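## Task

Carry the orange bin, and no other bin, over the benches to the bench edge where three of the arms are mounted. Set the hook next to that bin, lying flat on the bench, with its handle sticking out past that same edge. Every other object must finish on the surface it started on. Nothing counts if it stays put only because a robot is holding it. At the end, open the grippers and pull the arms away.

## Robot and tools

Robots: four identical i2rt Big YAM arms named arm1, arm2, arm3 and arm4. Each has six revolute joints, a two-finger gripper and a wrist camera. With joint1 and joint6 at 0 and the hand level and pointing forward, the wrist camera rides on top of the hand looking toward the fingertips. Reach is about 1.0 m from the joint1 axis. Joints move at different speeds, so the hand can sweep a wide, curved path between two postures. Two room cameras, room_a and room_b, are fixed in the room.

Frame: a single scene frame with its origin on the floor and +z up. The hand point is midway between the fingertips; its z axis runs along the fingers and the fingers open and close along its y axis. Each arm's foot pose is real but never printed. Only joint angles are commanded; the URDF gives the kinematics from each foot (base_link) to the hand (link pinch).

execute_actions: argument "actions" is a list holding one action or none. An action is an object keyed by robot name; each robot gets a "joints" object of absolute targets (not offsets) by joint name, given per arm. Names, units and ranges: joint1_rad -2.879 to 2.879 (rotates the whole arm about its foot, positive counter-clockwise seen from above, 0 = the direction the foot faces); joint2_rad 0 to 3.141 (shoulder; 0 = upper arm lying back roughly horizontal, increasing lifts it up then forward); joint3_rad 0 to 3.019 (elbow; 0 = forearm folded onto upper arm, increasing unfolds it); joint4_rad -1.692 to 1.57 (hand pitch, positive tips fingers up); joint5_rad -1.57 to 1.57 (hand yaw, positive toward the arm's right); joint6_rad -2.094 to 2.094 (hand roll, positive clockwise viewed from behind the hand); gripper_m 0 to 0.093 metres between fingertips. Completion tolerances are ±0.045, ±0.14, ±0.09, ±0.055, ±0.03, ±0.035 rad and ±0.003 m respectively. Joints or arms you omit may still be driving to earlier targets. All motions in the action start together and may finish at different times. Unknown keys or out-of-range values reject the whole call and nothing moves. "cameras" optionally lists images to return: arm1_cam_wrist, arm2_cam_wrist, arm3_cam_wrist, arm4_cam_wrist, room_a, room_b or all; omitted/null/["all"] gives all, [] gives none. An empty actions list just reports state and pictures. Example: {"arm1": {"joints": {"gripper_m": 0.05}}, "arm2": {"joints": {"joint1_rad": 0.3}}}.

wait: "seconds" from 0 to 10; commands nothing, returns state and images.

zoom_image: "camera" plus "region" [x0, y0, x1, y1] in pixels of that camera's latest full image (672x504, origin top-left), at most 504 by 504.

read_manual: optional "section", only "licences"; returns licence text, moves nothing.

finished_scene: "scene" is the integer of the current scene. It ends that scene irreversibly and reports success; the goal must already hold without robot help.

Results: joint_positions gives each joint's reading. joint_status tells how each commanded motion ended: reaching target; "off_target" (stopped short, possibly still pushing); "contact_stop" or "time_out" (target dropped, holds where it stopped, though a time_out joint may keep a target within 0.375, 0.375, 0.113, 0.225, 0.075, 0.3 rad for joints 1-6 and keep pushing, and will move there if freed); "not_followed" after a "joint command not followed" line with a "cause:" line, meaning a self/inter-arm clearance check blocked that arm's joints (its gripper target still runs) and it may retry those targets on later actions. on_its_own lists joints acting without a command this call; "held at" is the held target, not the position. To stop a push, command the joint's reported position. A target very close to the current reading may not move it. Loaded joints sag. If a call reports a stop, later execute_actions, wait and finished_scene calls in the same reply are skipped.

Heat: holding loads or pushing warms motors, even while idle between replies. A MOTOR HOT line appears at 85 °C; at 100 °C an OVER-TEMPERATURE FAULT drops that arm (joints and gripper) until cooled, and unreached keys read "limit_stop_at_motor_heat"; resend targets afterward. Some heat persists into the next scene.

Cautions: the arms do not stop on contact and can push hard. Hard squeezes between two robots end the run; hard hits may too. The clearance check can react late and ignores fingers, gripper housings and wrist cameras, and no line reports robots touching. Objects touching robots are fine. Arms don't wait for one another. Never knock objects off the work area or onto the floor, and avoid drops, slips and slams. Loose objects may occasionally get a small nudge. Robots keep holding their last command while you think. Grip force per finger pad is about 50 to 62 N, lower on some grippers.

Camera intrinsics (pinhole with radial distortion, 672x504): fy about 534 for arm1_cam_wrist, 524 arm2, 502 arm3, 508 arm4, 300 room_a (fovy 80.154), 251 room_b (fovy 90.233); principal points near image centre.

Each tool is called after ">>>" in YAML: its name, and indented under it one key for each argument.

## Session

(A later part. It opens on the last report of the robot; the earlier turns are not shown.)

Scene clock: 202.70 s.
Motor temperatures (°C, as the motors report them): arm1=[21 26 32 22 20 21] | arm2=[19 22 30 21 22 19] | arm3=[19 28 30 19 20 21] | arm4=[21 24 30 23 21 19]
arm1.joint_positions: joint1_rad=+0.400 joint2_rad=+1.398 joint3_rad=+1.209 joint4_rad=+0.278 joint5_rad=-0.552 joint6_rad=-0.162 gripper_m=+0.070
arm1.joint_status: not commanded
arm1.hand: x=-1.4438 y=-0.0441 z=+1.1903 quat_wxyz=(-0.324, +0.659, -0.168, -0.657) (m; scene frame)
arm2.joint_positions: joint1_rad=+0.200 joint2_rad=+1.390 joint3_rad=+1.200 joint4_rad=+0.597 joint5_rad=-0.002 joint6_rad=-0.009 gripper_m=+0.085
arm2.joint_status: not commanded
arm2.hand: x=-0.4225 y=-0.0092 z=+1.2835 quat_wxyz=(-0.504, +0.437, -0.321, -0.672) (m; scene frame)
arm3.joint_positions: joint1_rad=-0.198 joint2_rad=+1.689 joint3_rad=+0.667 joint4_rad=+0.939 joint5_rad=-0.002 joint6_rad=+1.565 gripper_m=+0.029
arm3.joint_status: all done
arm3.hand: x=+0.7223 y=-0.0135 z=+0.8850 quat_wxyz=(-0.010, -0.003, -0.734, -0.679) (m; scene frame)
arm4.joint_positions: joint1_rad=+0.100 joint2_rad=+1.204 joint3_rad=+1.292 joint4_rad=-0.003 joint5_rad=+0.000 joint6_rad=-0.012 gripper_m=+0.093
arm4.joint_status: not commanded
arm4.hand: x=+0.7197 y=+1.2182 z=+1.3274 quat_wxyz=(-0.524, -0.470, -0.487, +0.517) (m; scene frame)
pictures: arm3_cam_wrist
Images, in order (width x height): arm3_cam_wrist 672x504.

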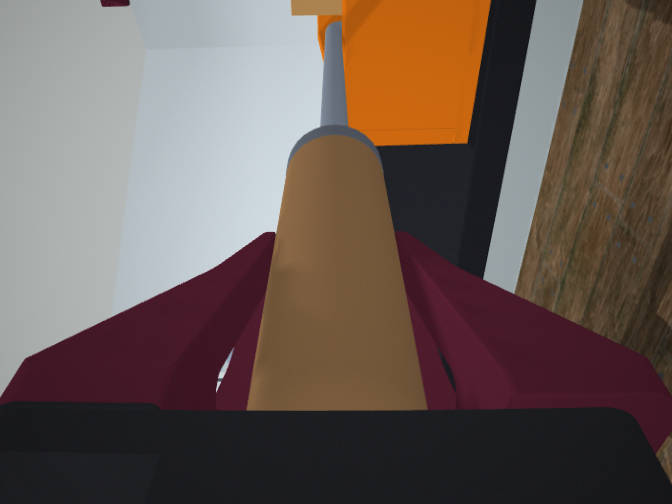

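>>> execute_actions:
  actions:
    - {"arm3":{"joints":{"joint3_rad":0.9}}}
  cameras: []

>>> execute_actions:
  actions:
    - {"arm3":{"joints":{"joint1_rad":0.15,"joint5_rad":0.15}}}
  cameras: []

>>> execute_actions:
  actions:
    - {"arm3":{"joints":{"joint2_rad":2.1,"joint3_rad":1.31,"joint5_rad":0.32}}}
  cameras: ["arm3_cam_wrist","room_a"]

Scene clock: 207.53 s.
Motor temperatures (°C, as the motors report them): arm1=[21 26 32 22 20 21] | arm2=[19 22 30 21 22 19] | arm3=[19 27 29 19 20 21] | arm4=[21 24 30 23 21 19]
arm1.joint_positions: joint1_rad=+0.400 joint2_rad=+1.398 joint3_rad=+1.209 joint4_rad=+0.278 joint5_rad=-0.552 joint6_rad=-0.162 gripper_m=+0.070
arm1.joint_status: not commanded
arm1.hand: x=-1.4438 y=-0.0441 z=+1.1903 quat_wxyz=(-0.324, +0.659, -0.168, -0.657) (m; scene frame)
arm2.joint_positions: joint1_rad=+0.200 joint2_rad=+1.390 joint3_rad=+1.200 joint4_rad=+0.597 joint5_rad=-0.002 joint6_rad=-0.009 gripper_m=+0.085
arm2.joint_status: not commanded
arm2.hand: x=-0.4225 y=-0.0092 z=+1.2835 quat_wxyz=(-0.504, +0.437, -0.321, -0.672) (m; scene frame)
arm3.joint_positions: joint1_rad=-0.198 joint2_rad=+1.690 joint3_rad=+0.848 joint4_rad=+0.939 joint5_rad=-0.002 joint6_rad=+1.565 gripper_m=+0.029
arm3.joint_status: all done
arm3.hand: x=+0.7231 y=+0.0411 z=+0.9701 quat_wxyz=(-0.011, -0.003, -0.670, -0.742) (m; scene frame)
arm4.joint_positions: joint1_rad=+0.100 joint2_rad=+1.204 joint3_rad=+1.292 joint4_rad=-0.003 joint5_rad=+0.000 joint6_rad=-0.012 gripper_m=+0.093
arm4.joint_status: not commanded
arm4.hand: x=+0.7197 y=+1.2182 z=+1.3274 quat_wxyz=(-0.524, -0.470, -0.487, +0.517) (m; scene frame)
pictures: none
No camera images: the call's "cameras" was empty. Leave "cameras" out to get every camera's image.

Scene clock: 209.13 s.
Motor temperatures (°C, as the motors report them): arm1=[21 26 32 22 20 21] | arm2=[19 22 30 21 22 19] | arm3=[19 27 30 19 20 21] | arm4=[21 24 30 23 21 19]
arm1.joint_positions: joint1_rad=+0.400 joint2_rad=+1.398 joint3_rad=+1.209 joint4_rad=+0.278 joint5_rad=-0.552 joint6_rad=-0.162 gripper_m=+0.070
arm1.joint_status: not commanded
arm1.hand: x=-1.4438 y=-0.0441 z=+1.1903 quat_wxyz=(-0.324, +0.659, -0.168, -0.657) (m; scene frame)
arm2.joint_positions: joint1_rad=+0.200 joint2_rad=+1.390 joint3_rad=+1.200 joint4_rad=+0.597 joint5_rad=-0.002 joint6_rad=-0.009 gripper_m=+0.085
arm2.joint_status: not commanded
arm2.hand: x=-0.4225 y=-0.0092 z=+1.2835 quat_wxyz=(-0.504, +0.437, -0.321, -0.672) (m; scene frame)
arm3.joint_positions: joint1_rad=+0.144 joint2_rad=+1.690 joint3_rad=+0.848 joint4_rad=+0.939 joint5_rad=+0.152 joint6_rad=+1.565 gripper_m=+0.029
arm3.joint_status: all done
arm3.hand: x=+0.5353 y=+0.0152 z=+0.9691 quat_wxyz=(+0.064, +0.056, -0.669, -0.739) (m; scene frame)
arm4.joint_positions: joint1_rad=+0.100 joint2_rad=+1.204 joint3_rad=+1.292 joint4_rad=-0.003 joint5_rad=+0.000 joint6_rad=-0.012 gripper_m=+0.093
arm4.joint_status: not commanded
arm4.hand: x=+0.7197 y=+1.2182 z=+1.3274 quat_wxyz=(-0.524, -0.470, -0.487, +0.517) (m; scene frame)
pictures: none
No camera images: the call's "cameras" was empty. Leave "cameras" out to get every camera's image.

Scene clock: 210.43 s.
Motor temperatures (°C, as the motors report them): arm1=[21 26 32 22 20 21] | arm2=[19 22 30 21 22 19] | arm3=[19 27 30 19 20 21] | arm4=[21 24 30 23 21 19]
arm1.joint_positions: joint1_rad=+0.400 joint2_rad=+1.398 joint3_rad=+1.209 joint4_rad=+0.278 joint5_rad=-0.552 joint6_rad=-0.162 gripper_m=+0.070
arm1.joint_status: not commanded
arm1.hand: x=-1.4438 y=-0.0441 z=+1.1903 quat_wxyz=(-0.324, +0.659, -0.168, -0.657) (m; scene frame)
arm2.joint_positions: joint1_rad=+0.200 joint2_rad=+1.390 joint3_rad=+1.200 joint4_rad=+0.597 joint5_rad=-0.002 joint6_rad=-0.009 gripper_m=+0.085
arm2.joint_status: not commanded
arm2.hand: x=-0.4225 y=-0.0092 z=+1.2835 quat_wxyz=(-0.504, +0.437, -0.321, -0.672) (m; scene frame)
arm3.joint_positions: joint1_rad=+0.149 joint2_rad=+2.133 joint3_rad=+1.230 joint4_rad=+0.939 joint5_rad=+0.319 joint6_rad=+1.565 gripper_m=+0.029
arm3.joint_status: all done
arm3.hand: x=+0.5202 y=+0.1410 z=+0.8562 quat_wxyz=(+0.003, +0.002, -0.693, -0.721) (m; scene frame)
arm4.joint_positions: joint1_rad=+0.100 joint2_rad=+1.204 joint3_rad=+1.292 joint4_rad=-0.003 joint5_rad=+0.000 joint6_rad=-0.012 gripper_m=+0.093
arm4.joint_status: not commanded
arm4.hand: x=+0.7197 y=+1.2182 z=+1.3274 quat_wxyz=(-0.524, -0.470, -0.487, +0.517) (m; scene frame)
pictures: arm3_cam_wrist, room_a
Images, in order (width x height): arm3_cam_wrist 672x504, room_a 672x504.

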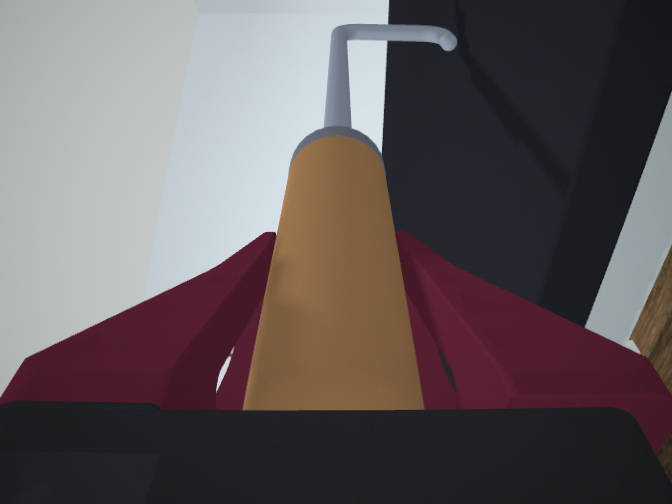

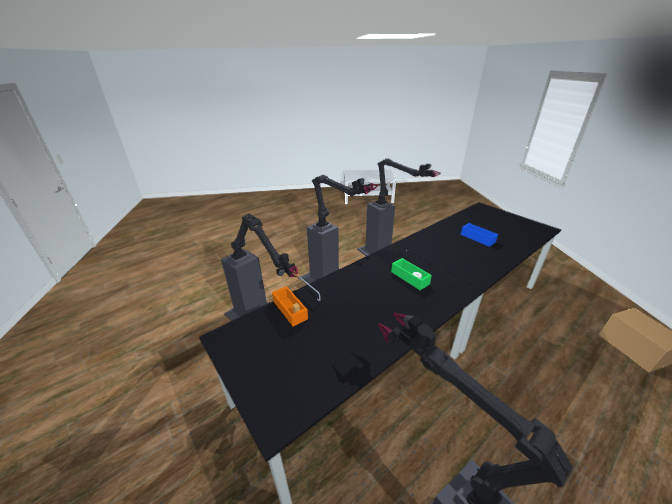

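>>> execute_actions:
  actions:
    - {"arm3":{"joints":{"joint6_rad":0.55}}}
  cameras: []

>>> execute_actions:
  actions:
    - {"arm3":{"joints":{"joint2_rad":2.23,"joint6_rad":0.0}}}
  cameras: ["arm3_cam_wrist"]

Scene clock: 215.87 s.
Motor temperatures (°C, as the motors report them): arm1=[21 26 32 22 20 21] | arm2=[19 22 30 21 22 19] | arm3=[19 28 31 19 20 21] | arm4=[21 24 30 23 21 19]
arm1.joint_positions: joint1_rad=+0.400 joint2_rad=+1.398 joint3_rad=+1.209 joint4_rad=+0.278 joint5_rad=-0.552 joint6_rad=-0.162 gripper_m=+0.070
arm1.joint_status: not commanded
arm1.hand: x=-1.4438 y=-0.0441 z=+1.1903 quat_wxyz=(-0.324, +0.659, -0.168, -0.657) (m; scene frame)
arm2.joint_positions: joint1_rad=+0.200 joint2_rad=+1.390 joint3_rad=+1.200 joint4_rad=+0.597 joint5_rad=-0.002 joint6_rad=-0.009 gripper_m=+0.085
arm2.joint_status: not commanded
arm2.hand: x=-0.4225 y=-0.0092 z=+1.2835 quat_wxyz=(-0.504, +0.437, -0.321, -0.672) (m; scene frame)
arm3.joint_positions: joint1_rad=+0.149 joint2_rad=+2.133 joint3_rad=+1.232 joint4_rad=+0.939 joint5_rad=+0.318 joint6_rad=+0.558 gripper_m=+0.029
arm3.joint_status: all done
arm3.hand: x=+0.5196 y=+0.1414 z=+0.8571 quat_wxyz=(-0.345, +0.336, -0.605, -0.634) (m; scene frame)
arm4.joint_positions: joint1_rad=+0.100 joint2_rad=+1.204 joint3_rad=+1.292 joint4_rad=-0.003 joint5_rad=+0.000 joint6_rad=-0.012 gripper_m=+0.093
arm4.joint_status: not commanded
arm4.hand: x=+0.7197 y=+1.2182 z=+1.3274 quat_wxyz=(-0.524, -0.470, -0.487, +0.517) (m; scene frame)
pictures: none
No camera images: the call's "cameras" was empty. Leave "cameras" out to get every camera's image.

Scene clock: 217.40 s.
Motor temperatures (°C, as the motors report them): arm1=[21 26 32 22 20 21] | arm2=[19 22 30 21 22 19] | arm3=[19 28 31 19 20 21] | arm4=[21 24 30 23 21 19]
arm1.joint_positions: joint1_rad=+0.400 joint2_rad=+1.398 joint3_rad=+1.209 joint4_rad=+0.278 joint5_rad=-0.552 joint6_rad=-0.162 gripper_m=+0.070
arm1.joint_status: not commanded
arm1.hand: x=-1.4438 y=-0.0441 z=+1.1903 quat_wxyz=(-0.324, +0.659, -0.168, -0.657) (m; scene frame)
arm2.joint_positions: joint1_rad=+0.200 joint2_rad=+1.390 joint3_rad=+1.200 joint4_rad=+0.597 joint5_rad=-0.002 joint6_rad=-0.009 gripper_m=+0.085
arm2.joint_status: not commanded
arm2.hand: x=-0.4225 y=-0.0092 z=+1.2835 quat_wxyz=(-0.504, +0.437, -0.321, -0.672) (m; scene frame)
arm3.joint_positions: joint1_rad=+0.154 joint2_rad=+2.219 joint3_rad=+1.263 joint4_rad=+0.952 joint5_rad=+0.314 joint6_rad=+0.007 gripper_m=+0.029
arm3.joint_status: all done
arm3.hand: x=+0.5136 y=+0.1473 z=+0.8110 quat_wxyz=(-0.496, +0.503, -0.496, -0.505) (m; scene frame)
arm4.joint_positions: joint1_rad=+0.100 joint2_rad=+1.204 joint3_rad=+1.292 joint4_rad=-0.003 joint5_rad=+0.000 joint6_rad=-0.012 gripper_m=+0.093
arm4.joint_status: not commanded
arm4.hand: x=+0.7197 y=+1.2182 z=+1.3274 quat_wxyz=(-0.524, -0.470, -0.487, +0.517) (m; scene frame)
pictures: arm3_cam_wrist
Images, in order (width x height): arm3_cam_wrist 672x504.

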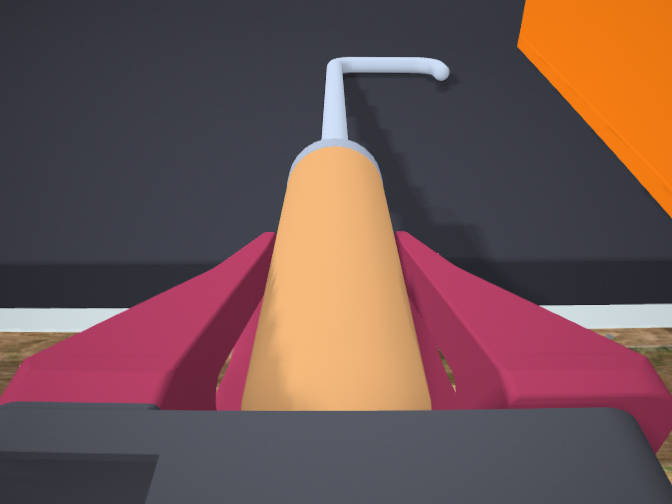

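>>> execute_actions:
  actions:
    - {"arm3":{"joints":{"joint2_rad":2.27,"joint3_rad":1.27}}}
  cameras: []

>>> execute_actions:
  actions:
    - {"arm3":{"joints":{"gripper_m":0.08}}}
  cameras: ["arm3_cam_wrist"]

>>> execute_actions:
  actions:
    - {"arm3":{"joints":{"joint2_rad":1.5}}}
  cameras: ["room_a","room_b"]

Scene clock: 221.67 s.
Motor temperatures (°C, as the motors report them): arm1=[21 26 32 22 20 21] | arm2=[19 22 30 21 22 19] | arm3=[19 28 31 19 20 21] | arm4=[21 24 30 23 21 19]
arm1.joint_positions: joint1_rad=+0.400 joint2_rad=+1.398 joint3_rad=+1.209 joint4_rad=+0.278 joint5_rad=-0.552 joint6_rad=-0.162 gripper_m=+0.070
arm1.joint_status: not commanded
arm1.hand: x=-1.4438 y=-0.0441 z=+1.1903 quat_wxyz=(-0.324, +0.659, -0.168, -0.657) (m; scene frame)
arm2.joint_positions: joint1_rad=+0.200 joint2_rad=+1.390 joint3_rad=+1.200 joint4_rad=+0.597 joint5_rad=-0.002 joint6_rad=-0.009 gripper_m=+0.085
arm2.joint_status: not commanded
arm2.hand: x=-0.4225 y=-0.0092 z=+1.2835 quat_wxyz=(-0.504, +0.437, -0.321, -0.672) (m; scene frame)
arm3.joint_positions: joint1_rad=+0.154 joint2_rad=+2.254 joint3_rad=+1.263 joint4_rad=+0.952 joint5_rad=+0.314 joint6_rad=+0.004 gripper_m=+0.029
arm3.joint_status: all done
arm3.hand: x=+0.5144 y=+0.1453 z=+0.7856 quat_wxyz=(-0.491, +0.515, -0.501, -0.493) (m; scene frame)
arm4.joint_positions: joint1_rad=+0.100 joint2_rad=+1.204 joint3_rad=+1.292 joint4_rad=-0.003 joint5_rad=+0.000 joint6_rad=-0.012 gripper_m=+0.093
arm4.joint_status: not commanded
arm4.hand: x=+0.7197 y=+1.2182 z=+1.3274 quat_wxyz=(-0.524, -0.470, -0.487, +0.517) (m; scene frame)
pictures: none
No camera images: the call's "cameras" was empty. Leave "cameras" out to get every camera's image.

Scene clock: 222.33 s.
Motor temperatures (°C, as the motors report them): arm1=[21 26 32 22 20 21] | arm2=[19 22 30 21 22 19] | arm3=[19 28 31 19 20 21] | arm4=[21 24 30 23 21 19]
arm1.joint_positions: joint1_rad=+0.400 joint2_rad=+1.398 joint3_rad=+1.209 joint4_rad=+0.278 joint5_rad=-0.552 joint6_rad=-0.162 gripper_m=+0.070
arm1.joint_status: not commanded
arm1.hand: x=-1.4438 y=-0.0441 z=+1.1903 quat_wxyz=(-0.324, +0.659, -0.168, -0.657) (m; scene frame)
arm2.joint_positions: joint1_rad=+0.200 joint2_rad=+1.390 joint3_rad=+1.200 joint4_rad=+0.597 joint5_rad=-0.002 joint6_rad=-0.009 gripper_m=+0.085
arm2.joint_status: not commanded
arm2.hand: x=-0.4225 y=-0.0092 z=+1.2835 quat_wxyz=(-0.504, +0.437, -0.321, -0.672) (m; scene frame)
arm3.joint_positions: joint1_rad=+0.154 joint2_rad=+2.254 joint3_rad=+1.263 joint4_rad=+0.952 joint5_rad=+0.316 joint6_rad=+0.004 gripper_m=+0.080
arm3.joint_status: all done
arm3.hand: x=+0.5146 y=+0.1453 z=+0.7856 quat_wxyz=(-0.491, +0.514, -0.501, -0.493) (m; scene frame)
arm4.joint_positions: joint1_rad=+0.100 joint2_rad=+1.204 joint3_rad=+1.292 joint4_rad=-0.003 joint5_rad=+0.000 joint6_rad=-0.012 gripper_m=+0.093
arm4.joint_status: not commanded
arm4.hand: x=+0.7197 y=+1.2182 z=+1.3274 quat_wxyz=(-0.524, -0.470, -0.487, +0.517) (m; scene frame)
pictures: arm3_cam_wrist
Images, in order (width x height): arm3_cam_wrist 672x504.

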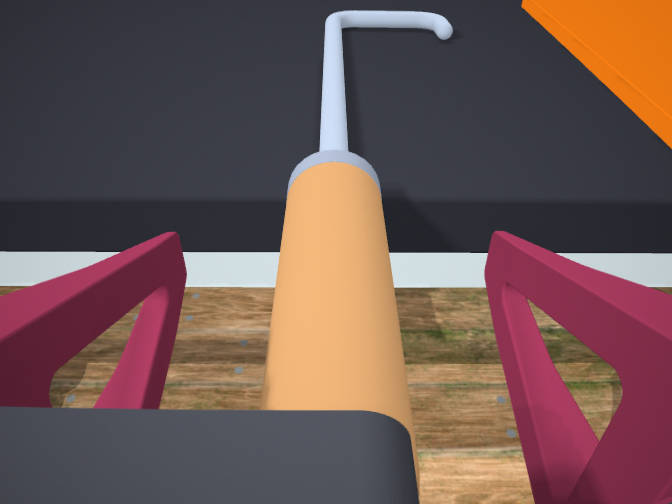

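Scene clock: 223.90 s.
Motor temperatures (°C, as the motors report them): arm1=[21 26 32 22 20 21] | arm2=[19 22 30 21 22 19] | arm3=[19 28 31 19 20 21] | arm4=[21 24 30 23 21 19]
arm1.joint_positions: joint1_rad=+0.400 joint2_rad=+1.398 joint3_rad=+1.209 joint4_rad=+0.278 joint5_rad=-0.552 joint6_rad=-0.162 gripper_m=+0.070
arm1.joint_status: not commanded
arm1.hand: x=-1.4438 y=-0.0441 z=+1.1903 quat_wxyz=(-0.324, +0.659, -0.168, -0.657) (m; scene frame)
arm2.joint_positions: joint1_rad=+0.200 joint2_rad=+1.390 joint3_rad=+1.200 joint4_rad=+0.597 joint5_rad=-0.002 joint6_rad=-0.009 gripper_m=+0.085
arm2.joint_status: not commanded
arm2.hand: x=-0.4225 y=-0.0092 z=+1.2835 quat_wxyz=(-0.504, +0.437, -0.321, -0.672) (m; scene frame)
arm3.joint_positions: joint1_rad=+0.154 joint2_rad=+1.483 joint3_rad=+1.263 joint4_rad=+0.976 joint5_rad=+0.316 joint6_rad=+0.004 gripper_m=+0.080
arm3.joint_status: all done
arm3.hand: x=+0.5639 y=-0.0075 z=+1.3259 quat_wxyz=(-0.577, +0.233, -0.342, -0.704) (m; scene frame)
arm4.joint_positions: joint1_rad=+0.100 joint2_rad=+1.204 joint3_rad=+1.292 joint4_rad=-0.003 joint5_rad=+0.000 joint6_rad=-0.012 gripper_m=+0.093
arm4.joint_status: not commanded
arm4.hand: x=+0.7197 y=+1.2182 z=+1.3274 quat_wxyz=(-0.524, -0.470, -0.487, +0.517) (m; scene frame)
pictures: room_a, room_b
Images, in order (width x height): room_a 672x504, room_b 672x504.

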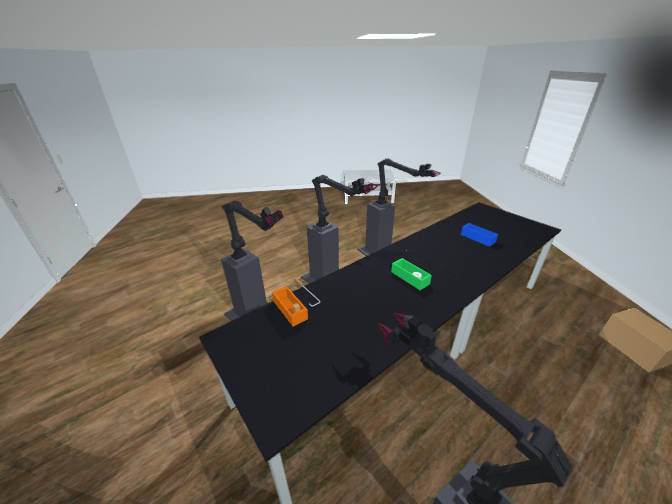

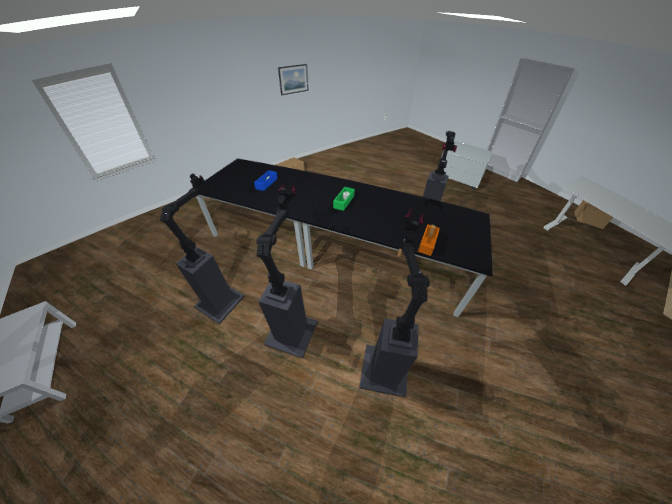

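>>> finished_scene:
  scene: 1

The scene is finished: the task was done.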